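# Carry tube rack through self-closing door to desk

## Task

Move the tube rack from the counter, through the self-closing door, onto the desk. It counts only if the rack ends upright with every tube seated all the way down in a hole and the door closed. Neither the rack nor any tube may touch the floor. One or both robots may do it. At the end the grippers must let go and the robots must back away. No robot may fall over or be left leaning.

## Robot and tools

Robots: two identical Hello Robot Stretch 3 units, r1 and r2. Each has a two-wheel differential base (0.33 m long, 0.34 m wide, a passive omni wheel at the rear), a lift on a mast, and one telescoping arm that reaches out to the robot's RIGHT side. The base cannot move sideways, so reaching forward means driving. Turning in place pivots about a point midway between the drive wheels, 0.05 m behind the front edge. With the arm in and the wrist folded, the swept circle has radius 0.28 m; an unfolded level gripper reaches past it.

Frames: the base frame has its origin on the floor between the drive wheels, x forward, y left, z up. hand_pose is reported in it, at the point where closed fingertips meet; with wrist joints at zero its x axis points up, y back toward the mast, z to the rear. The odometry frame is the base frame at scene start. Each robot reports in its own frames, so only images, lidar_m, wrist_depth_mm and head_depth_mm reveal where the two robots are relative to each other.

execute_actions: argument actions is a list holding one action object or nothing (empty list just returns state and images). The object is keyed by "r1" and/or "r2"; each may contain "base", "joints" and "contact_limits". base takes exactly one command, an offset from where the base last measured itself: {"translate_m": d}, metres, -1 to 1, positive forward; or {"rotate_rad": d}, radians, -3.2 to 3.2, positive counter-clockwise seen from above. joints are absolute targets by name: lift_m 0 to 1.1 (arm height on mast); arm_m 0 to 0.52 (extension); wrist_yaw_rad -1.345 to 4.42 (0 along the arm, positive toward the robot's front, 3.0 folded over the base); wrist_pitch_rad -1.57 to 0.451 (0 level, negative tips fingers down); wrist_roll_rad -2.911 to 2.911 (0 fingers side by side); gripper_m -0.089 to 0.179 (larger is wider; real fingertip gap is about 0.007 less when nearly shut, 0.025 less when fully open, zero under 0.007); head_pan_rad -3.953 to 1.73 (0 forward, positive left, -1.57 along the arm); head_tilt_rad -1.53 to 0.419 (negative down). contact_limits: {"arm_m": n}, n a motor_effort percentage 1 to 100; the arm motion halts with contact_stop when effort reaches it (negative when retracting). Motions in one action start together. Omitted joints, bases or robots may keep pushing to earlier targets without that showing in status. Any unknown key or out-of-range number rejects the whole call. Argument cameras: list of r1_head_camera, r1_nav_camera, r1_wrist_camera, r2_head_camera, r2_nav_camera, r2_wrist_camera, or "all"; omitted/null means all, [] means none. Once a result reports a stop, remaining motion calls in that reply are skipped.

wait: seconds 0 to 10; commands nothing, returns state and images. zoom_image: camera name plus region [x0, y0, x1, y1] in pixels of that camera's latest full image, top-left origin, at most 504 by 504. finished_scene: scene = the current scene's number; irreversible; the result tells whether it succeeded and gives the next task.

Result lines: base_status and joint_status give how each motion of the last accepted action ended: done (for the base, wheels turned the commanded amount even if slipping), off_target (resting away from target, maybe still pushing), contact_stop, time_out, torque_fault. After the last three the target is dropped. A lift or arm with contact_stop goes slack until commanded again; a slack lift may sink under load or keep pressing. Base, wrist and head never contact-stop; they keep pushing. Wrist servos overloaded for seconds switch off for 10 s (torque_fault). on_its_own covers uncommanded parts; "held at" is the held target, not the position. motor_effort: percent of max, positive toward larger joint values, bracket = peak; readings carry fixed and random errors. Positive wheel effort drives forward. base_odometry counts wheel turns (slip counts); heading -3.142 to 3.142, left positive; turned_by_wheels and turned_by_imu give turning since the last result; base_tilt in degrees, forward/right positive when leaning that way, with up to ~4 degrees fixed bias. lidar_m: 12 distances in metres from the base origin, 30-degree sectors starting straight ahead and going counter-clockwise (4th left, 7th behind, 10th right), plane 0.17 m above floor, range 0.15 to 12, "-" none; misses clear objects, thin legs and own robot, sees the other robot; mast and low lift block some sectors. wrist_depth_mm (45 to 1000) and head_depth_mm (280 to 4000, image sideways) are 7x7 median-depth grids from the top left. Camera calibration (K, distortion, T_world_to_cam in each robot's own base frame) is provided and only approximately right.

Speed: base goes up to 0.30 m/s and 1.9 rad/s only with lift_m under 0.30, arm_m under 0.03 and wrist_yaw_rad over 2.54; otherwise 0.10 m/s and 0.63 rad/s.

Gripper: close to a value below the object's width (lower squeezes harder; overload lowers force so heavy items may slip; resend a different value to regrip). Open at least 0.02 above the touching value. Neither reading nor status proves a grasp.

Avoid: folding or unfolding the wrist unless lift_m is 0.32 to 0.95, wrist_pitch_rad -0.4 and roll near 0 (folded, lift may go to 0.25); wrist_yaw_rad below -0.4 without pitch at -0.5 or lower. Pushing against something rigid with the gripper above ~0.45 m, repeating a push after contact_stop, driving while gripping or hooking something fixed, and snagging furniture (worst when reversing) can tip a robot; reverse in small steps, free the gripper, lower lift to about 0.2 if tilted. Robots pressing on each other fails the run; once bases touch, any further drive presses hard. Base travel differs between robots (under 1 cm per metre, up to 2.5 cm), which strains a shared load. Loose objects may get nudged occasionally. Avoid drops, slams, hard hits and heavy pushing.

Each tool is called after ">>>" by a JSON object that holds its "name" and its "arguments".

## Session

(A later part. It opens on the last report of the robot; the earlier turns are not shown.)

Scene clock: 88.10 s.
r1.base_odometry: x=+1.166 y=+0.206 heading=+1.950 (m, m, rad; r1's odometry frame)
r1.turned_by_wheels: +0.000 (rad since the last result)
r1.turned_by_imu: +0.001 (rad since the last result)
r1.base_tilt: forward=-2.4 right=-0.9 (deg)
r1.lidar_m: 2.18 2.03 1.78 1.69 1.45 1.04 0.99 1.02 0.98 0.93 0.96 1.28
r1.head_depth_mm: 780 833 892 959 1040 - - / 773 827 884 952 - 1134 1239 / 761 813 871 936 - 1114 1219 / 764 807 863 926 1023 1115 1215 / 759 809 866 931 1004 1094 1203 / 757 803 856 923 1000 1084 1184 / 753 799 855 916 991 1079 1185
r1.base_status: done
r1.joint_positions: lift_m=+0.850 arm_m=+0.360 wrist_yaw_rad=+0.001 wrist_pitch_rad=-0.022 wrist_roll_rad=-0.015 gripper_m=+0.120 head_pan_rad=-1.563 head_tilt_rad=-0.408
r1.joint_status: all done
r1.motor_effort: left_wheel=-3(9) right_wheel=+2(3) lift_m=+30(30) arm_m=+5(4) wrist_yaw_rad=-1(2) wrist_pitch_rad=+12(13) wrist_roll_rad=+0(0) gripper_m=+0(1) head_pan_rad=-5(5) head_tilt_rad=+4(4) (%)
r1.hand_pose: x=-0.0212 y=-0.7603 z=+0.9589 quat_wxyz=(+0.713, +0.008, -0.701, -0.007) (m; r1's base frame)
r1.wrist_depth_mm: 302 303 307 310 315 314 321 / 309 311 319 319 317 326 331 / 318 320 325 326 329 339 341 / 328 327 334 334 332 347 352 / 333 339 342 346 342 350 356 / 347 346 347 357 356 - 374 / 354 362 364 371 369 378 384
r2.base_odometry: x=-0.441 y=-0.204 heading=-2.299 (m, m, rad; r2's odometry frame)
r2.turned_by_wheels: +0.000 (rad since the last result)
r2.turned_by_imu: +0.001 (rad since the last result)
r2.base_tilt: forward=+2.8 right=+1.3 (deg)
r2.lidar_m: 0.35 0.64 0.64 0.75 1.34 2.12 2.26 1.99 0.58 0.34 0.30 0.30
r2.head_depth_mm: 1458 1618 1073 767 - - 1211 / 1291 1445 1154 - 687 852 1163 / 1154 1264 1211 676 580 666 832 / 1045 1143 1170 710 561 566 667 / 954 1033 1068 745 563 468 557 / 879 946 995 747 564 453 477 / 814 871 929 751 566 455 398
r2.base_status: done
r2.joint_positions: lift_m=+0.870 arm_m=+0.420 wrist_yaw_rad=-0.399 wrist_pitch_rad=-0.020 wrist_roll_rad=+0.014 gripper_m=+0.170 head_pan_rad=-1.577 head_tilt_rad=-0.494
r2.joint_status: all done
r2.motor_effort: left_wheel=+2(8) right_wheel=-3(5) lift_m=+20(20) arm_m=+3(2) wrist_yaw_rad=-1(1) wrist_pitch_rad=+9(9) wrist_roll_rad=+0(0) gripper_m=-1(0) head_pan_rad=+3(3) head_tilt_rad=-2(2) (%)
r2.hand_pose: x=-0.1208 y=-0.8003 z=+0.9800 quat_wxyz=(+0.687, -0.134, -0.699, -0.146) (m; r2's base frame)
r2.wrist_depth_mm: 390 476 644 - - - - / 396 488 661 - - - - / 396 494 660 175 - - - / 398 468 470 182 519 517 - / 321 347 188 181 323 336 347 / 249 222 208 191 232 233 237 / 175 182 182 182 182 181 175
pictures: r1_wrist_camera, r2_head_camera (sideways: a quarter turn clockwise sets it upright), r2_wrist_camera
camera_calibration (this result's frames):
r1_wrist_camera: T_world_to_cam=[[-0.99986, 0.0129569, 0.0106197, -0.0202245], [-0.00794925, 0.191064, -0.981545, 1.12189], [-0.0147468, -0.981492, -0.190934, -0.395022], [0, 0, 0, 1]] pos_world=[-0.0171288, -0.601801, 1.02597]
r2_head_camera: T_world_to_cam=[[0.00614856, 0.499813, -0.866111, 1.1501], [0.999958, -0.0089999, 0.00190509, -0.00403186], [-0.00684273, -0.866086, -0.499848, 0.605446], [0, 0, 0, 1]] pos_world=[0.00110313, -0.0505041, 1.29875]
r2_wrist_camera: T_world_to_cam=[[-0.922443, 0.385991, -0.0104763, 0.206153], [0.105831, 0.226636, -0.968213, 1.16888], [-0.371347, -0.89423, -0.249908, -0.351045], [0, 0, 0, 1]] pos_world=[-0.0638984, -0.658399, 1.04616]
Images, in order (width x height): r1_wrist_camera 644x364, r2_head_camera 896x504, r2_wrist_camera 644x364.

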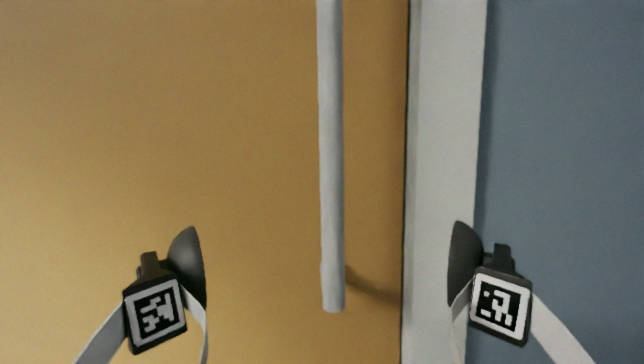

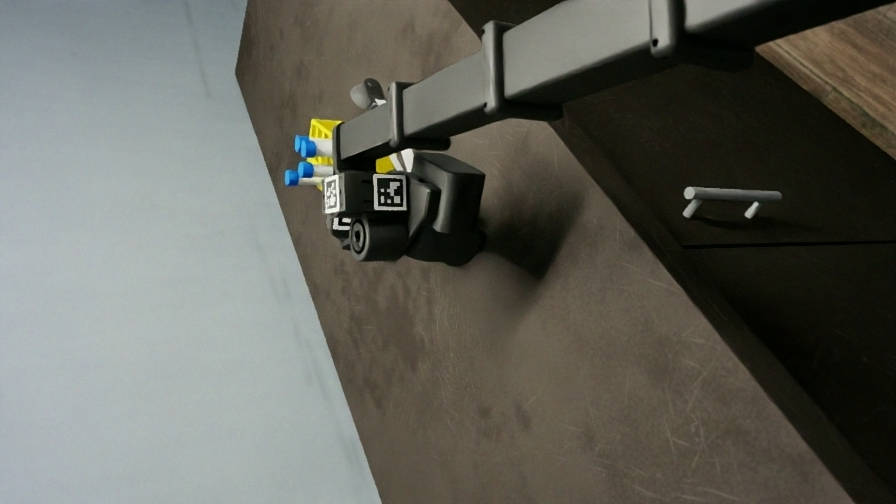

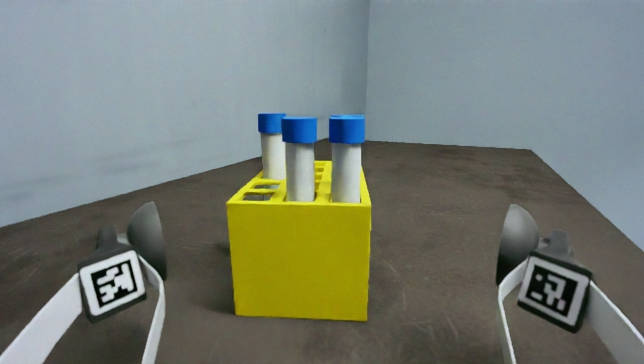

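>>> {"name": "execute_actions", "arguments": {"actions": [{"r1":{"joints":{"arm_m":0.49}},"r2":{"joints":{"arm_m":0.475}}}], "cameras": []}}

>>> {"name": "execute_actions", "arguments": {"actions": [{"r1":{"joints":{"gripper_m":-0.02}},"r2":{"joints":{"gripper_m":0.03}}}], "cameras": []}}

>>> {"name": "execute_actions", "arguments": {"actions": [{"r1":{"base":{"translate_m":0.04},"joints":{"arm_m":0.25}},"r2":{"joints":{"lift_m":0.92}}}], "cameras": ["r1_wrist_camera","r1_nav_camera","r2_wrist_camera"]}}

Scene clock: 98.37 s.
r1.base_odometry: x=+1.166 y=+0.206 heading=+1.950 (m, m, rad; r1's odometry frame)
r1.turned_by_wheels: +0.000 (rad since the last result)
r1.turned_by_imu: +0.001 (rad since the last result)
r1.base_tilt: forward=-2.4 right=-1.0 (deg)
r1.lidar_m: 2.18 2.03 1.77 1.69 1.46 1.04 0.99 1.02 0.98 0.93 0.96 1.28
r1.head_depth_mm: 780 832 887 956 1039 - - / 773 828 882 950 - 1143 1237 / 761 811 865 924 1033 1108 1215 / 765 810 863 923 1030 1111 1213 / 760 812 867 927 1005 1094 1200 / 755 799 857 923 998 1087 1194 / 752 798 850 914 988 1069 1176
r1.base_status: not commanded
r1.joint_positions: lift_m=+0.850 arm_m=+0.490 wrist_yaw_rad=+0.001 wrist_pitch_rad=-0.022 wrist_roll_rad=-0.015 gripper_m=+0.120 head_pan_rad=-1.563 head_tilt_rad=-0.408
r1.joint_status: all done
r1.motor_effort: left_wheel=-3(3) right_wheel=+2(2) lift_m=+30(31) arm_m=+4(5) wrist_yaw_rad=-1(1) wrist_pitch_rad=+12(12) wrist_roll_rad=+0(1) gripper_m=+0(1) head_pan_rad=-5(5) head_tilt_rad=+4(4) (%)
r1.hand_pose: x=-0.0212 y=-0.8903 z=+0.9589 quat_wxyz=(+0.713, +0.008, -0.701, -0.007) (m; r1's base frame)
r1.wrist_depth_mm: 185 187 188 130 195 182 196 / 189 192 194 135 198 188 200 / 194 196 199 139 203 193 206 / 200 201 205 143 209 198 211 / 205 206 209 149 215 203 221 / 211 211 216 217 222 - 227 / 214 222 223 223 229 218 233
r2.base_odometry: x=-0.441 y=-0.204 heading=-2.299 (m, m, rad; r2's odometry frame)
r2.turned_by_wheels: +0.000 (rad since the last result)
r2.turned_by_imu: +0.001 (rad since the last result)
r2.base_tilt: forward=+2.8 right=+1.2 (deg)
r2.lidar_m: 0.35 0.64 0.64 0.75 1.35 2.11 2.26 1.99 0.58 0.34 0.30 0.30
r2.head_depth_mm: 1458 1621 1073 768 - - 1209 / 1290 1439 1158 - 688 856 1160 / 1154 1270 1259 691 579 665 835 / 1045 1143 1173 707 561 565 667 / 955 1031 1067 743 561 467 558 / 878 946 998 746 564 454 478 / 813 870 929 751 566 454 398
r2.base_status: not commanded
r2.joint_positions: lift_m=+0.870 arm_m=+0.475 wrist_yaw_rad=-0.399 wrist_pitch_rad=-0.020 wrist_roll_rad=+0.014 gripper_m=+0.170 head_pan_rad=-1.577 head_tilt_rad=-0.494
r2.joint_status: all done
r2.motor_effort: left_wheel=+2(2) right_wheel=-4(3) lift_m=+20(19) arm_m=+3(5) wrist_yaw_rad=-1(1) wrist_pitch_rad=+9(9) wrist_roll_rad=+0(1) gripper_m=+0(1) head_pan_rad=+3(3) head_tilt_rad=-2(2) (%)
r2.hand_pose: x=-0.1208 y=-0.8553 z=+0.9800 quat_wxyz=(+0.687, -0.134, -0.699, -0.146) (m; r2's base frame)
r2.wrist_depth_mm: 351 437 603 901 - - - / 356 448 607 984 - - - / 359 448 621 174 840 - - / 363 443 524 178 251 525 - / 322 349 299 132 131 335 320 / 247 220 209 133 133 230 235 / 175 184 175 139 139 182 174
pictures: none
No camera images: the call's "cameras" was empty. Leave "cameras" out to get every camera's image.

Scene clock: 100.27 s.
r1.base_odometry: x=+1.166 y=+0.206 heading=+1.950 (m, m, rad; r1's odometry frame)
r1.turned_by_wheels: +0.000 (rad since the last result)
r1.turned_by_imu: +0.000 (rad since the last result)
r1.base_tilt: forward=-2.5 right=-0.9 (deg)
r1.lidar_m: 2.18 2.12 1.78 1.69 1.45 1.04 0.99 1.02 0.98 0.93 0.96 1.28
r1.head_depth_mm: 779 833 892 960 1038 - - / 774 827 888 951 - 1144 1246 / 761 811 868 924 1034 1107 1224 / 764 806 859 926 1025 1104 1218 / 758 810 863 929 1007 1099 1203 / 754 803 860 922 996 1084 1189 / 748 798 853 919 985 1074 1175
r1.base_status: not commanded
r1.joint_positions: lift_m=+0.850 arm_m=+0.490 wrist_yaw_rad=-0.016 wrist_pitch_rad=-0.021 wrist_roll_rad=-0.015 gripper_m=-0.019 head_pan_rad=-1.563 head_tilt_rad=-0.408
r1.joint_status: all done
r1.on_its_own: wrist_yaw_rad is at rest, and its effort (+13) is outside its rest range (-12 to +12)
r1.motor_effort: left_wheel=-11(11) right_wheel=+8(8) lift_m=+31(30) arm_m=+2(5) wrist_yaw_rad=+13(14) wrist_pitch_rad=+12(12) wrist_roll_rad=+0(0) gripper_m=-17(91) head_pan_rad=-5(5) head_tilt_rad=+4(4) (%)
r1.hand_pose: x=-0.0255 y=-0.8905 z=+0.9592 quat_wxyz=(+0.713, +0.002, -0.701, -0.013) (m; r1's base frame)
r1.wrist_depth_mm: 180 184 187 129 192 184 199 / 186 188 191 132 197 189 205 / 190 192 196 136 202 193 210 / 194 199 201 140 209 200 216 / 200 202 207 142 214 206 223 / 206 211 212 145 221 210 230 / 211 216 222 220 230 218 236
r2.base_odometry: x=-0.441 y=-0.204 heading=-2.299 (m, m, rad; r2's odometry frame)
r2.turned_by_wheels: +0.000 (rad since the last result)
r2.turned_by_imu: +0.000 (rad since the last result)
r2.base_tilt: forward=+2.9 right=+1.4 (deg)
r2.lidar_m: 0.35 0.64 0.64 0.75 1.34 2.12 2.26 1.99 0.58 0.34 0.30 0.30
r2.head_depth_mm: 1455 1625 1069 768 - - 1205 / 1286 1438 1156 - 686 854 1159 / 1157 1275 1252 691 581 666 833 / 1045 1141 1172 710 561 565 668 / 957 1035 1067 745 562 467 558 / 879 948 995 749 565 453 477 / 813 871 927 752 566 455 398
r2.base_status: not commanded
r2.joint_positions: lift_m=+0.870 arm_m=+0.475 wrist_yaw_rad=-0.399 wrist_pitch_rad=-0.021 wrist_roll_rad=+0.014 gripper_m=+0.031 head_pan_rad=-1.577 head_tilt_rad=-0.494
r2.joint_status: all done
r2.motor_effort: left_wheel=+2(2) right_wheel=-3(4) lift_m=+20(20) arm_m=+3(3) wrist_yaw_rad=-1(1) wrist_pitch_rad=+9(10) wrist_roll_rad=+0(0) gripper_m=-23(98) head_pan_rad=+3(2) head_tilt_rad=-2(2) (%)
r2.hand_pose: x=-0.1208 y=-0.8552 z=+0.9796 quat_wxyz=(+0.687, -0.133, -0.699, -0.147) (m; r2's base frame)
r2.wrist_depth_mm: 349 439 588 935 - - - / 355 447 601 958 - - - / 364 453 610 175 832 - - / 368 452 514 177 422 518 - / 320 319 141 133 130 316 315 / 231 231 141 136 134 243 231 / 182 181 166 143 144 180 182
pictures: none
No camera images: the call's "cameras" was empty. Leave "cameras" out to get every camera's image.

Scene clock: 103.73 s.
r1.base_odometry: x=+1.152 y=+0.243 heading=+1.950 (m, m, rad; r1's odometry frame)
r1.turned_by_wheels: +0.000 (rad since the last result)
r1.turned_by_imu: +0.000 (rad since the last result)
r1.base_tilt: forward=-2.4 right=-0.8 (deg)
r1.lidar_m: 2.14 2.00 1.77 1.69 1.52 1.08 1.03 1.06 0.98 0.93 0.96 1.28
r1.head_depth_mm: 779 832 889 961 1042 - - / 767 822 877 952 1012 - 1238 / 765 813 870 932 997 - 1228 / 763 816 870 938 997 1113 1220 / 759 811 865 928 1008 1089 1197 / 753 803 859 919 992 1087 1188 / 749 794 852 913 987 1073 1176
r1.base_status: done
r1.joint_positions: lift_m=+0.850 arm_m=+0.250 wrist_yaw_rad=+0.000 wrist_pitch_rad=-0.020 wrist_roll_rad=-0.015 gripper_m=-0.020 head_pan_rad=-1.563 head_tilt_rad=-0.408
r1.joint_status: all done
r1.motor_effort: left_wheel=-1(42) right_wheel=+1(30) lift_m=+30(31) arm_m=-3(7) wrist_yaw_rad=+0(72) wrist_pitch_rad=+11(12) wrist_roll_rad=+0(0) gripper_m=-10(22) head_pan_rad=-4(4) head_tilt_rad=+4(5) (%)
r1.hand_pose: x=-0.0215 y=-0.6511 z=+0.9594 quat_wxyz=(+0.713, +0.007, -0.701, -0.007) (m; r1's base frame)
r1.wrist_depth_mm: 398 403 407 413 411 423 429 / 404 417 414 421 424 436 437 / 417 418 427 430 437 446 451 / 427 434 441 445 439 449 467 / 440 451 450 461 461 469 477 / 448 454 467 - 462 487 487 / 470 469 475 488 491 503 508
r2.base_odometry: x=-0.441 y=-0.204 heading=-2.299 (m, m, rad; r2's odometry frame)
r2.turned_by_wheels: +0.000 (rad since the last result)
r2.turned_by_imu: +0.000 (rad since the last result)
r2.base_tilt: forward=+2.8 right=+1.4 (deg)
r2.lidar_m: 0.35 0.64 0.64 0.75 1.35 2.09 2.26 1.99 0.58 0.34 0.30 0.30
r2.head_depth_mm: 1461 1622 1072 - - 1141 1238 / 1283 1436 1241 702 695 855 1159 / 1149 1267 - 736 579 666 831 / 1042 1146 1157 726 561 564 668 / 954 1037 1065 745 563 467 556 / 878 946 994 746 564 453 477 / 811 869 927 750 567 455 398
r2.base_status: not commanded
r2.joint_positions: lift_m=+0.920 arm_m=+0.475 wrist_yaw_rad=-0.399 wrist_pitch_rad=-0.028 wrist_roll_rad=+0.014 gripper_m=+0.043 head_pan_rad=-1.577 head_tilt_rad=-0.494
r2.joint_status: all done
r2.on_its_own: gripper_m is held at +0.042, not at your +0.030, by its stall guard, which is not easing now
r2.motor_effort: left_wheel=+2(2) right_wheel=-2(3) lift_m=+39(39) arm_m=+3(3) wrist_yaw_rad=-1(1) wrist_pitch_rad=+12(12) wrist_roll_rad=+0(0) gripper_m=-20(25) head_pan_rad=+2(3) head_tilt_rad=-2(2) (%)
r2.hand_pose: x=-0.1207 y=-0.8550 z=+1.0271 quat_wxyz=(+0.686, -0.131, -0.699, -0.149) (m; r2's base frame)
r2.wrist_depth_mm: 349 435 596 906 - - - / 352 444 610 943 - - - / 362 452 625 174 - - - / 371 457 610 172 340 690 - / 374 432 150 133 130 427 461 / 314 311 141 136 134 330 315 / 246 244 224 143 144 246 245
pictures: r1_nav_camera (sideways: a quarter turn counterclockwise sets it upright), r1_wrist_camera, r2_wrist_camera
camera_calibration (this result's frames):
r1_nav_camera: T_world_to_cam=[[0.00495106, -0.39191, 0.91999, -1.15976], [-0.999535, -0.0296199, -0.00723872, 0.0679647], [0.0300869, -0.919527, -0.391874, 0.464609], [0, 0, 0, 1]] pos_world=[0.0596965, -0.025286, 1.24952]
r1_wrist_camera: T_world_to_cam=[[-0.999841, 0.0143225, 0.0105828, -0.0210639], [-0.00768562, 0.189025, -0.981942, 1.10061], [-0.0160643, -0.981868, -0.188885, -0.289977], [0, 0, 0, 1]] pos_world=[-0.0172599, -0.492461, 1.02619]
r2_wrist_camera: T_world_to_cam=[[-0.92233, 0.386261, -0.0104974, 0.22809], [0.108872, 0.233711, -0.966192, 1.23122], [-0.370748, -0.89229, -0.257611, -0.378588], [0, 0, 0, 1]] pos_world=[-0.0640312, -0.713661, 1.09446]
Images, in order (width x height): r1_nav_camera 672x504, r1_wrist_camera 644x364, r2_wrist_camera 644x364.

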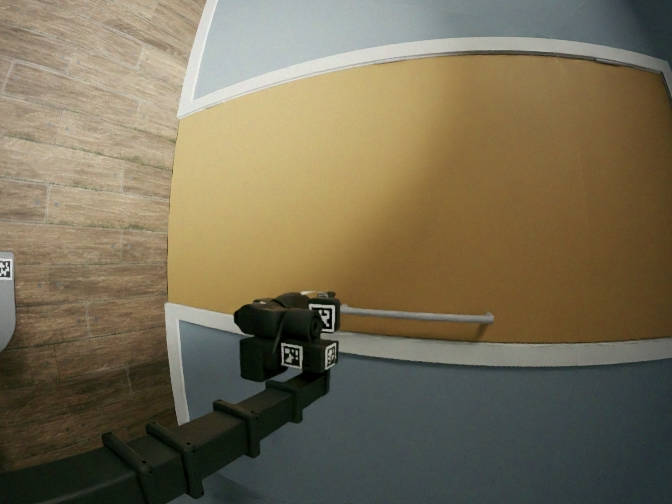

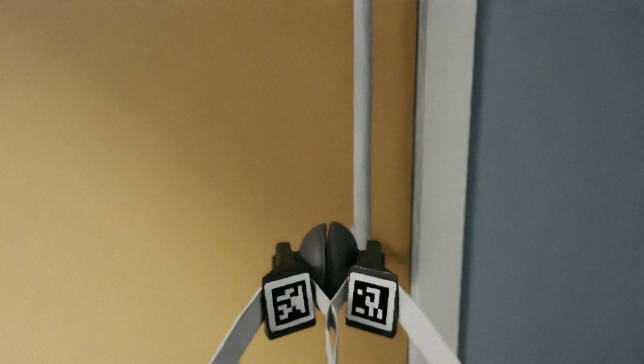

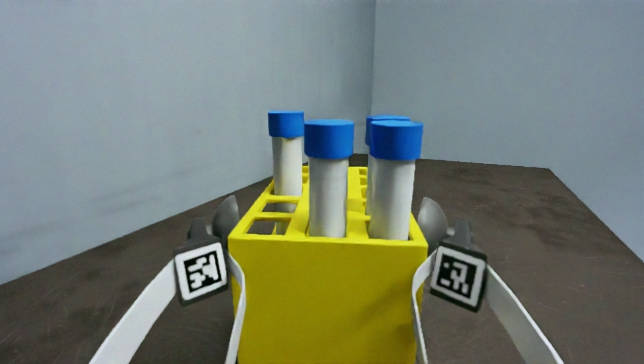

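>>> {"name": "execute_actions", "arguments": {"actions": [{"r1":{"base":{"translate_m":-0.045},"joints":{"gripper_m":0.1}},"r2":{"joints":{"arm_m":0.0}}}], "cameras": []}}

>>> {"name": "execute_actions", "arguments": {"actions": [{"r1":{"joints":{"arm_m":0.51}},"r2":{"base":{"rotate_rad":2.25},"joints":{"wrist_yaw_rad":1.5}}}], "cameras": []}}

>>> {"name": "execute_actions", "arguments": {"actions": [{"r1":{"joints":{"gripper_m":-0.085}},"r2":{"base":{"translate_m":0.7}}}], "cameras": []}}

>>> {"name": "execute_actions", "arguments": {"actions": [{"r1":{"joints":{"arm_m":0.33}},"r2":{"base":{"translate_m":0.7}}}], "cameras": []}}

>>> {"name": "execute_actions", "arguments": {"actions": [{"r1":{"base":{"translate_m":0.05},"joints":{"arm_m":0.18}},"r2":{"base":{"translate_m":0.5}}}], "cameras": ["r1_wrist_camera","r1_nav_camera","r2_wrist_camera"]}}

Scene clock: 116.97 s.
r1.base_odometry: x=+1.168 y=+0.202 heading=+1.950 (m, m, rad; r1's odometry frame)
r1.turned_by_wheels: +0.000 (rad since the last result)
r1.turned_by_imu: +0.002 (rad since the last result)
r1.base_tilt: forward=-2.5 right=-1.1 (deg)
r1.lidar_m: 2.18 2.04 1.78 1.69 1.45 1.03 0.98 1.01 0.98 0.93 0.96 1.27
r1.head_depth_mm: 782 832 889 962 1046 - - / 774 827 884 953 1016 - 1244 / 763 813 873 940 991 - 1222 / 767 814 868 933 993 1106 1218 / 760 807 865 931 1004 1095 1196 / 757 804 862 928 1000 1084 1190 / 748 800 856 917 989 1073 1181
r1.base_status: done
r1.joint_positions: lift_m=+0.850 arm_m=+0.250 wrist_yaw_rad=+0.000 wrist_pitch_rad=-0.020 wrist_roll_rad=-0.015 gripper_m=+0.100 head_pan_rad=-1.563 head_tilt_rad=-0.408
r1.joint_status: all done
r1.motor_effort: left_wheel=-1(7) right_wheel=+1(2) lift_m=+30(30) arm_m=-3(3) wrist_yaw_rad=+0(0) wrist_pitch_rad=+11(11) wrist_roll_rad=+0(0) gripper_m=+0(79) head_pan_rad=-4(4) head_tilt_rad=+4(5) (%)
r1.hand_pose: x=-0.0215 y=-0.6511 z=+0.9594 quat_wxyz=(+0.713, +0.007, -0.701, -0.007) (m; r1's base frame)
r1.wrist_depth_mm: 402 404 407 412 410 420 429 / 412 409 421 426 418 434 440 / 414 425 426 428 436 450 448 / 429 441 445 443 446 458 469 / 443 449 452 454 454 464 480 / 455 454 472 468 464 476 489 / 472 476 483 473 484 498 509
r2.base_odometry: x=-0.441 y=-0.204 heading=-2.299 (m, m, rad; r2's odometry frame)
r2.turned_by_wheels: +0.000 (rad since the last result)
r2.turned_by_imu: +0.001 (rad since the last result)
r2.base_tilt: forward=+2.8 right=+1.2 (deg)
r2.lidar_m: 0.35 0.64 0.64 0.75 1.34 2.12 2.26 1.99 0.58 0.35 0.30 0.30
r2.head_depth_mm: 1458 1625 1076 730 398 - - / 1283 1440 1079 648 410 - - / 1149 1272 1087 739 559 - - / 1044 1146 1095 742 561 562 642 / 956 1035 1067 745 562 468 557 / 876 947 997 748 564 454 477 / 813 872 927 753 567 454 398
r2.base_status: not commanded
r2.joint_positions: lift_m=+0.920 arm_m=+0.003 wrist_yaw_rad=-0.399 wrist_pitch_rad=-0.028 wrist_roll_rad=+0.014 gripper_m=+0.043 head_pan_rad=-1.577 head_tilt_rad=-0.494
r2.joint_status: all done
joint sent to its limit — the command would take r2.arm_m past its lower limit, so that joint was sent only as far as its limit.
r2.on_its_own: gripper_m is held at +0.042, not at your +0.030, by its stall guard, which is not easing now
r2.motor_effort: left_wheel=+2(2) right_wheel=-3(3) lift_m=+39(40) arm_m=-3(4) wrist_yaw_rad=-1(1) wrist_pitch_rad=+13(13) wrist_roll_rad=+0(0) gripper_m=-20(20) head_pan_rad=+2(3) head_tilt_rad=-2(2) (%)
r2.hand_pose: x=-0.1208 y=-0.3831 z=+1.0270 quat_wxyz=(+0.686, -0.131, -0.699, -0.149) (m; r2's base frame)
r2.wrist_depth_mm: 622 779 - - - - - / 647 804 - - - - - / 656 821 - 175 - - - / 638 708 704 173 - - - / 440 431 151 133 129 - - / 316 320 140 136 134 - - / 246 246 231 143 144 - -
pictures: none
No camera images: the call's "cameras" was empty. Leave "cameras" out to get every camera's image.

Scene clock: 121.50 s.
r1.base_odometry: x=+1.168 y=+0.202 heading=+1.950 (m, m, rad; r1's odometry frame)
r1.turned_by_wheels: +0.000 (rad since the last result)
r1.turned_by_imu: +0.001 (rad since the last result)
r1.base_tilt: forward=-2.4 right=-0.9 (deg)
r1.lidar_m: 2.18 2.12 1.78 1.69 1.45 1.03 0.98 1.01 0.98 0.93 0.96 1.28
r1.head_depth_mm: 776 831 892 960 1044 - - / 775 823 884 954 1015 1134 1241 / 763 813 871 925 1034 1105 1224 / 765 812 866 924 1027 1103 1209 / 760 810 866 927 1009 1094 1206 / 752 805 859 922 1000 1088 1197 / 749 799 852 914 987 1074 1173
r1.base_status: not commanded
r1.joint_positions: lift_m=+0.850 arm_m=+0.510 wrist_yaw_rad=+0.000 wrist_pitch_rad=-0.020 wrist_roll_rad=-0.015 gripper_m=+0.100 head_pan_rad=-1.563 head_tilt_rad=-0.408
r1.joint_status: all done
r1.motor_effort: left_wheel=+0(1) right_wheel=+1(1) lift_m=+30(30) arm_m=+5(6) wrist_yaw_rad=+0(0) wrist_pitch_rad=+11(11) wrist_roll_rad=+0(0) gripper_m=-1(0) head_pan_rad=-4(5) head_tilt_rad=+4(4) (%)
r1.hand_pose: x=-0.0215 y=-0.9103 z=+0.9594 quat_wxyz=(+0.713, +0.007, -0.701, -0.007) (m; r1's base frame)
r1.wrist_depth_mm: 166 167 170 111 174 164 166 / 169 172 175 113 179 168 170 / 175 176 180 117 184 174 176 / 180 183 185 120 190 179 192 / 185 186 190 124 193 183 197 / 189 190 196 128 199 188 203 / 195 198 200 134 206 195 212
r2.base_odometry: x=-0.441 y=-0.204 heading=-0.049 (m, m, rad; r2's odometry frame)
r2.turned_by_wheels: +2.250 (rad since the last result)
r2.turned_by_imu: +2.246 (rad since the last result)
r2.base_tilt: forward=+2.8 right=+1.1 (deg)
r2.lidar_m: 1.93 2.12 2.12 1.99 0.47 0.32 0.30 0.31 0.40 0.64 0.65 0.84
r2.head_depth_mm: 522 575 640 721 823 907 - / 517 568 632 709 809 896 - / 512 562 624 699 797 886 - / 507 556 615 689 785 900 1065 / 503 552 608 682 773 891 1036 / 497 546 601 674 762 877 - / 492 539 595 663 752 859 -
r2.base_status: done
r2.joint_positions: lift_m=+0.920 arm_m=+0.003 wrist_yaw_rad=+1.498 wrist_pitch_rad=-0.028 wrist_roll_rad=+0.014 gripper_m=+0.043 head_pan_rad=-1.577 head_tilt_rad=-0.494
r2.joint_status: all done
r2.on_its_own: gripper_m is held at +0.042, not at your +0.030, by its stall guard, which is not easing now
r2.motor_effort: left_wheel=-4(10) right_wheel=+3(9) lift_m=+39(39) arm_m=-3(3) wrist_yaw_rad=+1(5) wrist_pitch_rad=+13(13) wrist_roll_rad=+0(0) gripper_m=-19(19) head_pan_rad=+2(2) head_tilt_rad=-2(2) (%)
r2.hand_pose: x=+0.2334 y=-0.1663 z=+1.0270 quat_wxyz=(+0.521, +0.492, -0.514, +0.471) (m; r2's base frame)
r2.wrist_depth_mm: - - - - - 667 472 / - - - - - 672 482 / - - - 174 881 693 486 / - - - 177 141 685 493 / - - 151 133 129 676 502 / - - 140 135 134 637 497 / - - - 143 145 737 489
pictures: none
No camera images: the call's "cameras" was empty. Leave "cameras" out to get every camera's image.

Scene clock: 129.67 s.
r1.base_odometry: x=+1.168 y=+0.202 heading=+1.950 (m, m, rad; r1's odometry frame)
r1.turned_by_wheels: +0.000 (rad since the last result)
r1.turned_by_imu: +0.002 (rad since the last result)
r1.base_tilt: forward=-2.5 right=-1.0 (deg)
r1.lidar_m: 2.19 1.55 1.59 1.69 1.45 1.03 0.98 1.01 0.98 0.93 0.96 1.28
r1.head_depth_mm: 779 832 895 962 1041 - - / 777 827 888 949 1009 1144 1239 / 764 813 867 922 1032 1107 1223 / 765 812 864 930 1029 1109 1211 / 759 811 866 933 1006 1096 1208 / 754 804 860 925 996 1085 1184 / 748 799 855 915 986 1072 1181
r1.base_status: not commanded
r1.joint_positions: lift_m=+0.850 arm_m=+0.510 wrist_yaw_rad=-0.003 wrist_pitch_rad=-0.020 wrist_roll_rad=-0.015 gripper_m=-0.056 head_pan_rad=-1.563 head_tilt_rad=-0.408
r1.joint_status: gripper_m off_target (ended at -0.056, target -0.085)
r1.on_its_own: gripper_m is held at -0.058, not at your -0.085, by its stall guard, which is still easing
r1.motor_effort: left_wheel=-3(4) right_wheel=+3(3) lift_m=+31(30) arm_m=+5(5) wrist_yaw_rad=+3(2) wrist_pitch_rad=+11(11) wrist_roll_rad=+0(0) gripper_m=-27(100) head_pan_rad=-5(5) head_tilt_rad=+4(5) (%)
r1.hand_pose: x=-0.0223 y=-0.9103 z=+0.9594 quat_wxyz=(+0.713, +0.006, -0.701, -0.008) (m; r1's base frame)
r1.wrist_depth_mm: 166 168 170 112 174 164 167 / 170 172 174 114 179 169 171 / 175 176 179 118 184 173 177 / 179 182 183 120 189 180 194 / 184 187 190 123 195 183 198 / 189 192 193 124 202 188 204 / 194 198 201 131 207 193 210
r2.base_odometry: x=+0.258 y=-0.238 heading=-0.049 (m, m, rad; r2's odometry frame)
r2.turned_by_wheels: +0.000 (rad since the last result)
r2.turned_by_imu: +0.001 (rad since the last result)
r2.base_tilt: forward=+2.8 right=+1.3 (deg)
r2.lidar_m: 1.77 1.56 1.59 2.04 1.55 1.06 1.00 0.90 0.62 0.58 0.60 0.77
r2.head_depth_mm: 475 523 581 653 747 824 - / 470 517 574 645 735 816 - / 466 511 566 636 725 801 - / 461 505 561 627 713 824 966 / 456 501 554 619 705 814 938 / 452 495 547 611 694 794 - / 447 490 541 604 683 780 -
r2.base_status: done
r2.joint_positions: lift_m=+0.920 arm_m=+0.003 wrist_yaw_rad=+1.498 wrist_pitch_rad=-0.028 wrist_roll_rad=+0.014 gripper_m=+0.043 head_pan_rad=-1.577 head_tilt_rad=-0.494
r2.joint_status: not commanded
r2.on_its_own: gripper_m is held at +0.042, not at your +0.030, by its stall guard, which is not easing now
r2.motor_effort: left_wheel=-4(7) right_wheel=+3(8) lift_m=+39(39) arm_m=-3(3) wrist_yaw_rad=+1(0) wrist_pitch_rad=+13(13) wrist_roll_rad=+0(0) gripper_m=-20(20) head_pan_rad=+2(2) head_tilt_rad=-2(2) (%)
r2.hand_pose: x=+0.2334 y=-0.1663 z=+1.0270 quat_wxyz=(+0.521, +0.492, -0.514, +0.471) (m; r2's base frame)
r2.wrist_depth_mm: - - - - - 601 424 / - - - - - 601 426 / - - - 175 813 606 431 / - - - 176 795 614 432 / - - 151 133 130 593 428 / - - 141 135 134 553 443 / - - - 143 144 676 437
pictures: none
No camera images: the call's "cameras" was empty. Leave "cameras" out to get every camera's image.

Scene clock: 137.83 s.
r1.base_odometry: x=+1.168 y=+0.202 heading=+1.950 (m, m, rad; r1's odometry frame)
r1.turned_by_wheels: +0.000 (rad since the last result)
r1.turned_by_imu: +0.003 (rad since the last result)
r1.base_tilt: forward=-2.6 right=-0.8 (deg)
r1.lidar_m: 2.19 2.25 1.14 1.69 1.45 1.03 0.98 1.01 0.97 0.75 0.83 1.27
r1.head_depth_mm: 781 831 891 958 1039 - - / 775 827 883 955 1017 1140 1242 / 745 793 847 912 - 1101 1177 / 612 649 692 738 - 899 979 / 622 663 713 768 833 911 1007 / 631 675 725 782 852 932 1032 / 642 687 739 799 873 957 1062
r1.base_status: not commanded
r1.joint_positions: lift_m=+0.850 arm_m=+0.331 wrist_yaw_rad=+0.092 wrist_pitch_rad=-0.020 wrist_roll_rad=-0.015 gripper_m=-0.042 head_pan_rad=-1.563 head_tilt_rad=-0.408
r1.joint_status: all done
r1.on_its_own: wrist_yaw_rad is held at +0.078, not at your +0.000, by its stall guard, which is not easing now; gripper_m is held at -0.042, not at your -0.085, by its stall guard, which is not easing now
r1.motor_effort: left_wheel=+5(25) right_wheel=-5(20) lift_m=+30(30) arm_m=-5(12) wrist_yaw_rad=-12(53) wrist_pitch_rad=+11(12) wrist_roll_rad=+0(1) gripper_m=-21(27) head_pan_rad=-4(4) head_tilt_rad=+4(4) (%)
r1.hand_pose: x=+0.0019 y=-0.7301 z=+0.9592 quat_wxyz=(+0.712, +0.040, -0.700, +0.025) (m; r1's base frame)
r1.wrist_depth_mm: 222 207 191 115 167 162 327 / 227 213 196 119 170 166 334 / 236 220 204 123 175 171 343 / 245 227 209 129 181 351 353 / 254 235 218 127 185 365 361 / 263 244 226 129 187 371 376 / 272 253 229 203 198 384 386
r2.base_odometry: x=+0.958 y=-0.273 heading=-0.050 (m, m, rad; r2's odometry frame)
r2.turned_by_wheels: +0.000 (rad since the last result)
r2.turned_by_imu: +0.001 (rad since the last result)
r2.base_tilt: forward=+2.7 right=+1.2 (deg)
r2.lidar_m: 1.46 1.50 1.14 1.99 2.13 1.80 1.70 0.82 0.56 0.53 0.54 0.70
r2.head_depth_mm: 427 470 522 588 672 740 - / 423 465 517 580 663 735 - / 419 460 510 573 652 721 - / 415 455 504 565 642 739 868 / 411 450 498 557 633 731 846 / 407 446 492 550 623 717 - / 403 441 487 543 614 702 -
r2.base_status: done
r2.joint_positions: lift_m=+0.920 arm_m=+0.003 wrist_yaw_rad=+1.498 wrist_pitch_rad=-0.028 wrist_roll_rad=+0.014 gripper_m=+0.043 head_pan_rad=-1.577 head_tilt_rad=-0.494
r2.joint_status: not commanded
r2.on_its_own: gripper_m is held at +0.042, not at your +0.030, by its stall guard, which is not easing now
r2.motor_effort: left_wheel=-4(5) right_wheel=+3(8) lift_m=+38(39) arm_m=-3(4) wrist_yaw_rad=+1(1) wrist_pitch_rad=+13(13) wrist_roll_rad=+1(0) gripper_m=-20(21) head_pan_rad=+2(3) head_tilt_rad=-2(2) (%)
r2.hand_pose: x=+0.2334 y=-0.1663 z=+1.0270 quat_wxyz=(+0.521, +0.492, -0.514, +0.471) (m; r2's base frame)
r2.wrist_depth_mm: - - - - 867 517 372 / - - - - 885 525 372 / - - - 174 677 532 374 / - - - 178 699 527 373 / - - 151 133 130 525 381 / - - 140 135 134 492 380 / - - - 144 144 583 388
pictures: none
No camera images: the call's "cameras" was empty. Leave "cameras" out to get every camera's image.

Scene clock: 144.00 s.
r1.base_odometry: x=+1.150 y=+0.248 heading=+1.950 (m, m, rad; r1's odometry frame)
r1.turned_by_wheels: +0.000 (rad since the last result)
r1.turned_by_imu: +0.001 (rad since the last result)
r1.base_tilt: forward=-2.4 right=-1.0 (deg)
r1.lidar_m: 2.14 2.19 1.78 1.04 1.53 1.08 1.03 1.06 0.97 0.58 0.71 1.27
r1.head_depth_mm: 778 828 891 958 1041 1110 - / 765 820 876 943 1029 - - / 466 497 533 577 626 - - / 481 509 535 586 622 - 789 / 498 535 574 622 678 746 827 / 520 558 604 654 719 790 883 / 541 584 632 692 758 845 953
r1.base_status: done
r1.joint_positions: lift_m=+0.850 arm_m=+0.181 wrist_yaw_rad=+0.125 wrist_pitch_rad=-0.022 wrist_roll_rad=-0.015 gripper_m=-0.042 head_pan_rad=-1.563 head_tilt_rad=-0.408
r1.joint_status: all done
r1.on_its_own: wrist_yaw_rad is held at +0.126, not at your +0.000, by its stall guard, which is not easing now; gripper_m is held at -0.042, not at your -0.085, by its stall guard, which is not easing now
r1.motor_effort: left_wheel=+0(26) right_wheel=-1(21) lift_m=+30(30) arm_m=-6(10) wrist_yaw_rad=+1(55) wrist_pitch_rad=+12(12) wrist_roll_rad=+0(0) gripper_m=-21(24) head_pan_rad=-4(5) head_tilt_rad=+4(4) (%)
r1.hand_pose: x=+0.0104 y=-0.5793 z=+0.9588 quat_wxyz=(+0.712, +0.052, -0.700, +0.036) (m; r1's base frame)
r1.wrist_depth_mm: 306 253 214 116 162 145 448 / 321 261 220 120 166 149 462 / 338 273 228 182 171 151 474 / 353 283 235 130 175 156 485 / 370 295 245 129 179 161 493 / 396 310 264 130 179 165 514 / 411 326 268 173 192 171 524
r2.base_odometry: x=+1.457 y=-0.298 heading=-0.050 (m, m, rad; r2's odometry frame)
r2.turned_by_wheels: +0.000 (rad since the last result)
r2.turned_by_imu: +0.001 (rad since the last result)
r2.base_tilt: forward=+2.9 right=+1.3 (deg)
r2.lidar_m: 0.97 0.99 1.28 1.05 2.00 2.33 2.19 0.76 0.52 0.49 0.50 0.65
r2.head_depth_mm: 393 432 480 541 619 682 - / 389 428 475 534 609 675 - / 385 424 469 527 600 666 - / 382 419 464 520 591 680 801 / 378 415 458 513 582 673 778 / 374 410 453 506 574 660 - / 371 406 448 500 566 647 -
r2.base_status: done
r2.joint_positions: lift_m=+0.920 arm_m=+0.003 wrist_yaw_rad=+1.498 wrist_pitch_rad=-0.028 wrist_roll_rad=+0.014 gripper_m=+0.043 head_pan_rad=-1.577 head_tilt_rad=-0.494
r2.joint_status: not commanded
r2.on_its_own: gripper_m is held at +0.042, not at your +0.030, by its stall guard, which is not easing now
r2.motor_effort: left_wheel=-5(7) right_wheel=+3(7) lift_m=+39(39) arm_m=-3(3) wrist_yaw_rad=+1(1) wrist_pitch_rad=+13(13) wrist_roll_rad=+1(0) gripper_m=-19(20) head_pan_rad=+2(1) head_tilt_rad=-2(2) (%)
r2.hand_pose: x=+0.2334 y=-0.1663 z=+1.0270 quat_wxyz=(+0.521, +0.492, -0.514, +0.471) (m; r2's base frame)
r2.wrist_depth_mm: 752 777 822 885 776 467 329 / 809 810 818 877 775 467 332 / 822 866 901 175 623 468 336 / 837 865 915 177 630 475 338 / 871 952 150 133 130 470 339 / 920 951 141 136 133 430 342 / 956 - - 143 144 516 346
pictures: r1_nav_camera (sideways: a quarter turn counterclockwise sets it upright), r1_wrist_camera, r2_wrist_camera
camera_calibration (this result's frames):
r1_nav_camera: T_world_to_cam=[[0.00495073, -0.391897, 0.919996, -1.15976], [-0.999535, -0.0296194, -0.00723841, 0.0679643], [0.0300864, -0.919532, -0.391861, 0.464592], [0, 0, 0, 1]] pos_world=[0.0596965, -0.0252868, 1.24952]
r1_wrist_camera: T_world_to_cam=[[-0.993818, -0.110561, 0.0100859, -0.0621138], [-0.0309805, 0.188943, -0.981499, 1.08646], [0.10661, -0.975744, -0.1912, -0.214589], [0, 0, 0, 1]] pos_world=[-0.00519331, -0.421532, 1.02596]
r2_wrist_camera: T_world_to_cam=[[-0.0699533, -0.997495, -0.0105027, -0.140376], [-0.256818, 0.028182, -0.966049, 1.08259], [0.963925, -0.064881, -0.258146, 0.193827], [0, 0, 0, 1]] pos_world=[0.0813746, -0.157958, 1.0944]
Images, in order (width x height): r1_nav_camera 672x504, r1_wrist_camera 644x364, r2_wrist_camera 644x364.

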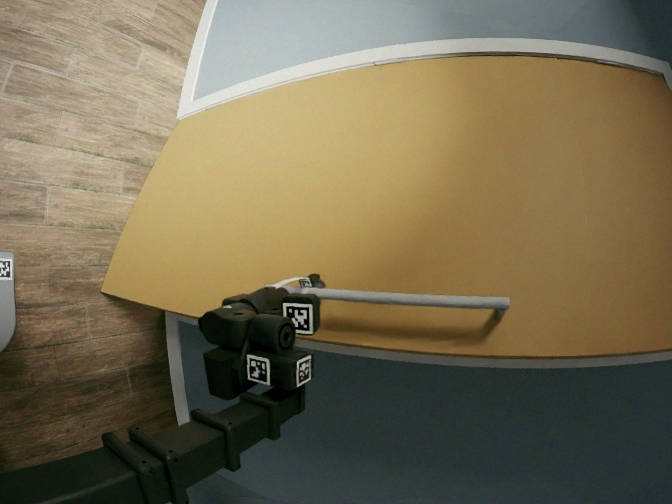

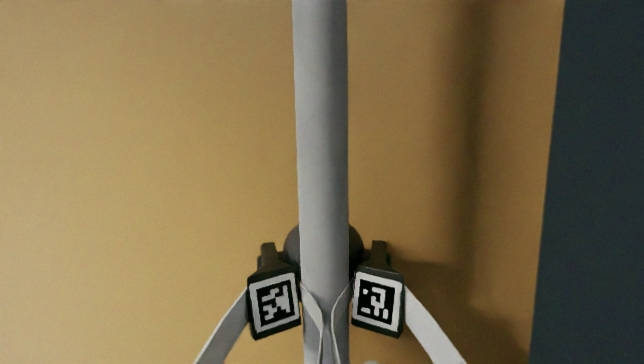

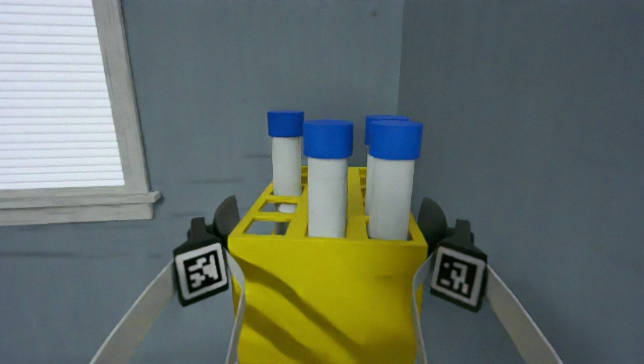

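>>> {"name": "execute_actions", "arguments": {"actions": [{"r1":{"base":{"translate_m":0.26},"joints":{"arm_m":0.03,"wrist_yaw_rad":-0.4}},"r2":{"base":{"rotate_rad":1.4},"joints":{"head_pan_rad":0.3,"head_tilt_rad":-0.8}}}], "cameras": []}}

>>> {"name": "execute_actions", "arguments": {"actions": [{"r1":{"base":{"rotate_rad":0.4},"joints":{"arm_m":0.12,"wrist_yaw_rad":-0.9}}}], "cameras": []}}

>>> {"name": "execute_actions", "arguments": {"actions": [{"r1":{"base":{"translate_m":0.25},"joints":{"wrist_yaw_rad":-1.15}}}], "cameras": ["r1_nav_camera","r2_nav_camera"]}}

Scene clock: 157.97 s.
r1.base_odometry: x=+1.053 y=+0.489 heading=+1.949 (m, m, rad; r1's odometry frame)
r1.turned_by_wheels: -0.001 (rad since the last result)
r1.turned_by_imu: -0.001 (rad since the last result)
r1.base_tilt: forward=-2.4 right=-1.0 (deg)
r1.lidar_m: 1.88 1.92 1.79 1.24 1.22 1.36 1.29 1.33 0.44 0.47 0.72 1.26
r1.head_depth_mm: 348 366 386 353 422 417 496 / 370 392 417 446 478 516 - / 395 421 450 483 522 566 628 / 424 454 487 527 573 628 694 / 459 492 532 579 634 703 788 / 498 538 585 642 714 799 911 / 543 592 651 723 814 926 1085
r1.base_status: done
r1.joint_positions: lift_m=+0.850 arm_m=+0.030 wrist_yaw_rad=-0.469 wrist_pitch_rad=-0.024 wrist_roll_rad=-0.015 gripper_m=-0.042 head_pan_rad=-1.563 head_tilt_rad=-0.408
r1.joint_status: wrist_yaw_rad off_target (ended at -0.469, target -0.400); the others done
r1.on_its_own: gripper_m is held at -0.042, not at your -0.085, by its stall guard, which is not easing now; wrist_yaw_rad is at rest, and its effort (+60) is outside its rest range (-12 to +12)
r1.motor_effort: left_wheel=-13(34) right_wheel=+13(24) lift_m=+30(31) arm_m=+0(16) wrist_yaw_rad=+60(97) wrist_pitch_rad=+13(13) wrist_roll_rad=+0(2) gripper_m=-24(29) head_pan_rad=-5(4) head_tilt_rad=+4(4) (%)
r1.hand_pose: x=-0.1370 y=-0.4030 z=+0.9584 quat_wxyz=(+0.691, -0.155, -0.684, -0.174) (m; r1's base frame)
r1.wrist_depth_mm: 202 195 188 117 172 168 992 / 210 200 192 120 176 - - / 215 208 198 124 181 - - / 222 212 204 128 186 - - / 231 221 209 130 189 - - / 241 227 217 131 194 - - / 247 237 224 141 204 - -
r2.base_odometry: x=+1.457 y=-0.298 heading=+1.350 (m, m, rad; r2's odometry frame)
r2.turned_by_wheels: +1.400 (rad since the last result)
r2.turned_by_imu: +1.398 (rad since the last result)
r2.base_tilt: forward=+2.8 right=+1.3 (deg)
r2.lidar_m: 1.99 1.09 2.49 2.20 0.96 0.56 0.49 0.49 0.57 0.97 0.97 1.14
r2.head_depth_mm: 1835 2111 2029 1676 1429 1245 1109 / 1841 2116 2044 1690 1430 1252 1108 / 1875 2158 2054 1686 1437 1257 1110 / 3198 2410 1934 1635 1439 1255 1108 / 1458 1700 1953 1561 1442 1258 1109 / 960 1775 1993 1590 1443 1254 1118 / 1805 2136 2063 1699 1446 1260 1116
r2.base_status: done
r2.joint_positions: lift_m=+0.920 arm_m=+0.003 wrist_yaw_rad=+1.498 wrist_pitch_rad=-0.028 wrist_roll_rad=+0.014 gripper_m=+0.043 head_pan_rad=+0.293 head_tilt_rad=-0.790
r2.joint_status: all done
r2.on_its_own: gripper_m is held at +0.042, not at your +0.030, by its stall guard, which is not easing now
r2.motor_effort: left_wheel=-4(9) right_wheel=+3(8) lift_m=+39(40) arm_m=-3(3) wrist_yaw_rad=+1(1) wrist_pitch_rad=+13(13) wrist_roll_rad=-1(0) gripper_m=-21(21) head_pan_rad=+2(31) head_tilt_rad=-3(17) (%)
r2.hand_pose: x=+0.2334 y=-0.1663 z=+1.0270 quat_wxyz=(+0.521, +0.492, -0.514, +0.471) (m; r2's base frame)
r2.wrist_depth_mm: - - - - - 934 683 / - - - - - 960 707 / - - - 175 - 954 728 / - - - 171 142 948 722 / - - 151 133 129 948 727 / - - 141 135 134 909 740 / - - - 143 144 - 745
pictures: none
No camera images: the call's "cameras" was empty. Leave "cameras" out to get every camera's image.

Scene clock: 159.90 s.
r1.base_odometry: x=+1.053 y=+0.489 heading=+2.349 (m, m, rad; r1's odometry frame)
r1.turned_by_wheels: +0.399 (rad since the last result)
r1.turned_by_imu: +0.148 (rad since the last result)
r1.base_tilt: forward=-2.4 right=-1.0 (deg)
r1.lidar_m: 1.91 2.05 1.74 1.22 1.62 1.28 1.26 1.17 0.50 0.55 0.88 1.46
r1.head_depth_mm: 409 431 455 485 518 547 - / 437 463 492 525 564 590 - / 471 499 535 573 618 670 - / 508 543 582 629 684 750 850 / 552 595 643 701 769 854 959 / 605 656 716 787 880 994 1132 / 673 733 810 906 1000 1114 1225
r1.base_status: rotate_rad off_target (by the wheels' count: +0.3992 of +0.4000)
r1.joint_positions: lift_m=+0.850 arm_m=+0.120 wrist_yaw_rad=-0.933 wrist_pitch_rad=-0.026 wrist_roll_rad=-0.032 gripper_m=-0.042 head_pan_rad=-1.564 head_tilt_rad=-0.406
r1.joint_status: wrist_yaw_rad off_target (ended at -0.933, target -0.900); the others done
r1.on_its_own: gripper_m is held at -0.042, not at your -0.085, by its stall guard, which is not easing now; wrist_yaw_rad is at rest, and its effort (+28) is outside its rest range (-12 to +12)
r1.motor_effort: left_wheel=-13(36) right_wheel=+14(49) lift_m=+28(31) arm_m=+6(20) wrist_yaw_rad=+28(61) wrist_pitch_rad=+15(22) wrist_roll_rad=+11(39) gripper_m=-23(29) head_pan_rad=-4(4) head_tilt_rad=+3(4) (%)
r1.hand_pose: x=-0.2267 y=-0.4167 z=+0.9578 quat_wxyz=(+0.638, -0.304, -0.625, -0.332) (m; r1's base frame)
r1.wrist_depth_mm: 152 158 167 116 188 - 909 / 155 162 171 121 193 - 930 / 159 166 176 125 200 - 941 / 163 171 181 186 206 - 959 / 167 176 185 128 215 - 957 / 171 179 189 130 - - 969 / 175 184 194 204 227 - -
r2.base_odometry: x=+1.457 y=-0.298 heading=+1.350 (m, m, rad; r2's odometry frame)
r2.turned_by_wheels: +0.000 (rad since the last result)
r2.turned_by_imu: +0.000 (rad since the last result)
r2.base_tilt: forward=+2.9 right=+1.3 (deg)
r2.lidar_m: 1.66 1.10 2.49 2.20 0.97 0.56 0.49 0.49 0.57 0.97 0.97 1.13
r2.head_depth_mm: 1840 2116 2020 1678 1433 1247 1108 / 1839 2111 2025 1694 1428 1253 1110 / 1881 2158 2038 1691 1431 1255 1111 / 1470 1712 1924 1611 1445 1254 1115 / 1534 1752 1697 1570 1445 1259 1108 / 1610 1972 2059 1652 1447 1259 1117 / 1811 2151 2061 1693 1449 1257 1116
r2.base_status: not commanded
r2.joint_positions: lift_m=+0.920 arm_m=+0.003 wrist_yaw_rad=+1.498 wrist_pitch_rad=-0.028 wrist_roll_rad=+0.014 gripper_m=+0.043 head_pan_rad=+0.293 head_tilt_rad=-0.790
r2.joint_status: not commanded
r2.on_its_own: gripper_m is held at +0.042, not at your +0.030, by its stall guard, which is not easing now
r2.motor_effort: left_wheel=-4(4) right_wheel=+3(3) lift_m=+39(39) arm_m=-3(3) wrist_yaw_rad=+1(1) wrist_pitch_rad=+13(13) wrist_roll_rad=+0(0) gripper_m=-20(20) head_pan_rad=+1(2) head_tilt_rad=-3(3) (%)
r2.hand_pose: x=+0.2334 y=-0.1663 z=+1.0270 quat_wxyz=(+0.521, +0.492, -0.514, +0.471) (m; r2's base frame)
r2.wrist_depth_mm: 923 - - - - 915 687 / - - - - - 925 709 / - - - 174 - 956 715 / - - - 173 - 947 720 / - - 152 132 130 988 738 / - - 141 135 134 891 747 / - - - 144 144 - 741
pictures: none
ARM HIT: r1's arm struck itself hard.
No camera images: the call's "cameras" was empty. Leave "cameras" out to get every camera's image.

Scene clock: 163.63 s.
r1.base_odometry: x=+0.878 y=+0.668 heading=+2.348 (m, m, rad; r1's odometry frame)
r1.turned_by_wheels: -0.001 (rad since the last result)
r1.turned_by_imu: -0.298 (rad since the last result)
r1.base_tilt: forward=-2.4 right=-0.9 (deg)
r1.lidar_m: 1.71 1.72 1.92 1.72 1.72 1.63 1.46 1.47 0.50 0.52 0.72 1.10
r1.head_depth_mm: 386 409 433 462 494 523 - / 406 432 460 491 527 558 - / 429 456 488 524 567 612 - / 453 485 520 561 609 665 750 / 482 517 558 605 662 729 814 / 513 553 601 654 723 804 907 / 550 597 650 717 797 898 1030
r1.base_status: done
r1.joint_positions: lift_m=+0.850 arm_m=+0.120 wrist_yaw_rad=-1.017 wrist_pitch_rad=-0.035 wrist_roll_rad=-0.129 gripper_m=-0.042 head_pan_rad=-1.564 head_tilt_rad=-0.406
r1.joint_status: wrist_yaw_rad off_target (ended at -1.017, target -1.150)
r1.on_its_own: wrist_yaw_rad is held at -1.023, not at your -1.150, by its stall guard, which is not easing now; gripper_m is held at -0.042, not at your -0.085, by its stall guard, which is not easing now
r1.motor_effort: left_wheel=-12(14) right_wheel=+16(20) lift_m=+23(28) arm_m=+1(6) wrist_yaw_rad=-5(93) wrist_pitch_rad=+20(25) wrist_roll_rad=+74(115) gripper_m=-24(24) head_pan_rad=-4(4) head_tilt_rad=+5(4) (%)
r1.hand_pose: x=-0.2385 y=-0.3991 z=+0.9559 quat_wxyz=(+0.651, -0.309, -0.583, -0.376) (m; r1's base frame)
r1.wrist_depth_mm: 130 140 155 169 199 - - / 133 144 160 172 - - - / 137 148 165 177 - - - / 140 152 170 182 - - - / 144 157 176 128 - - - / 149 161 180 131 - - - / 152 166 184 142 - - -
r2.base_odometry: x=+1.457 y=-0.298 heading=+1.350 (m, m, rad; r2's odometry frame)
r2.turned_by_wheels: +0.000 (rad since the last result)
r2.turned_by_imu: +0.000 (rad since the last result)
r2.base_tilt: forward=+2.7 right=+1.3 (deg)
r2.lidar_m: 2.00 1.15 2.50 2.20 0.96 0.56 0.49 0.49 0.57 0.97 0.97 1.13
r2.head_depth_mm: 1826 2106 2035 1683 1433 1254 1111 / 1837 2124 2044 1681 1429 1255 1109 / 1874 2155 2046 1690 1439 1253 1114 / 3346 2502 1936 1688 1440 1252 1114 / 1405 1651 1954 1614 1446 1254 1113 / 1576 1896 2049 1566 1447 1257 1113 / 1787 2051 1946 1624 1448 1262 1117
r2.base_status: not commanded
r2.joint_positions: lift_m=+0.920 arm_m=+0.003 wrist_yaw_rad=+1.498 wrist_pitch_rad=-0.028 wrist_roll_rad=+0.014 gripper_m=+0.043 head_pan_rad=+0.293 head_tilt_rad=-0.790
r2.joint_status: not commanded
r2.on_its_own: gripper_m is held at +0.042, not at your +0.030, by its stall guard, which is not easing now
r2.motor_effort: left_wheel=-4(4) right_wheel=+3(3) lift_m=+40(39) arm_m=-3(3) wrist_yaw_rad=+1(1) wrist_pitch_rad=+13(12) wrist_roll_rad=+1(0) gripper_m=-21(21) head_pan_rad=+2(3) head_tilt_rad=-3(3) (%)
r2.hand_pose: x=+0.2334 y=-0.1663 z=+1.0270 quat_wxyz=(+0.521, +0.492, -0.514, +0.471) (m; r2's base frame)
r2.wrist_depth_mm: - - - - - 938 720 / - - - - - 963 716 / - - - 175 - 944 723 / - - - 177 - 948 720 / - - 151 133 130 999 714 / - - 141 135 134 933 738 / - - - 143 144 - 756
pictures: r1_nav_camera (sideways: a quarter turn counterclockwise sets it upright), r2_nav_camera (sideways: a quarter turn counterclockwise sets it upright)
ARM HIT: r1's arm struck itself hard.
camera_calibration (this result's frames):
r1_nav_camera: T_world_to_cam=[[0.00468133, -0.390797, 0.920465, -1.16037], [-0.999555, -0.0289605, -0.00721205, 0.0679301], [0.0294756, -0.920021, -0.390758, 0.463161], [0, 0, 0, 1]] pos_world=[0.05968, -0.0253853, 1.24956]
r2_nav_camera: T_world_to_cam=[[0.676275, 0.177757, 0.714881, -0.887674], [0.30321, -0.9516, -0.0502173, 0.114546], [0.671354, 0.250719, -0.697441, 0.856498], [0, 0, 0, 1]] pos_world=[-0.00943287, 0.0520516, 1.23769]
Images, in order (width x height): r1_nav_camera 672x504, r2_nav_camera 672x504.

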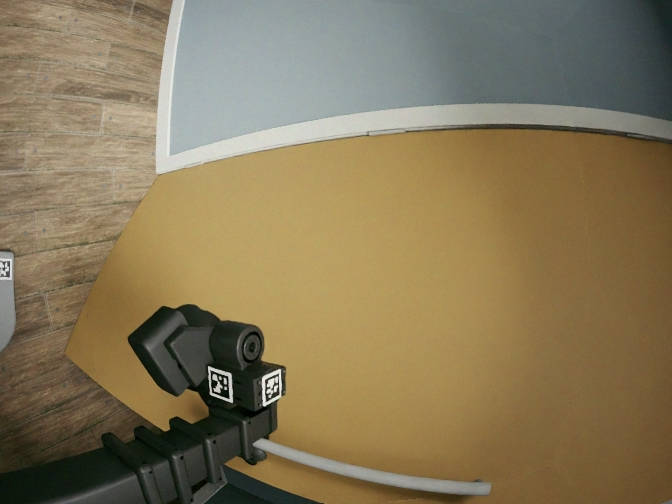

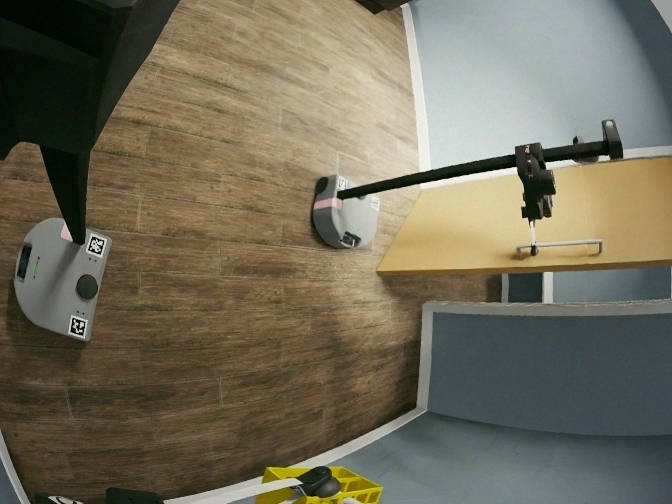

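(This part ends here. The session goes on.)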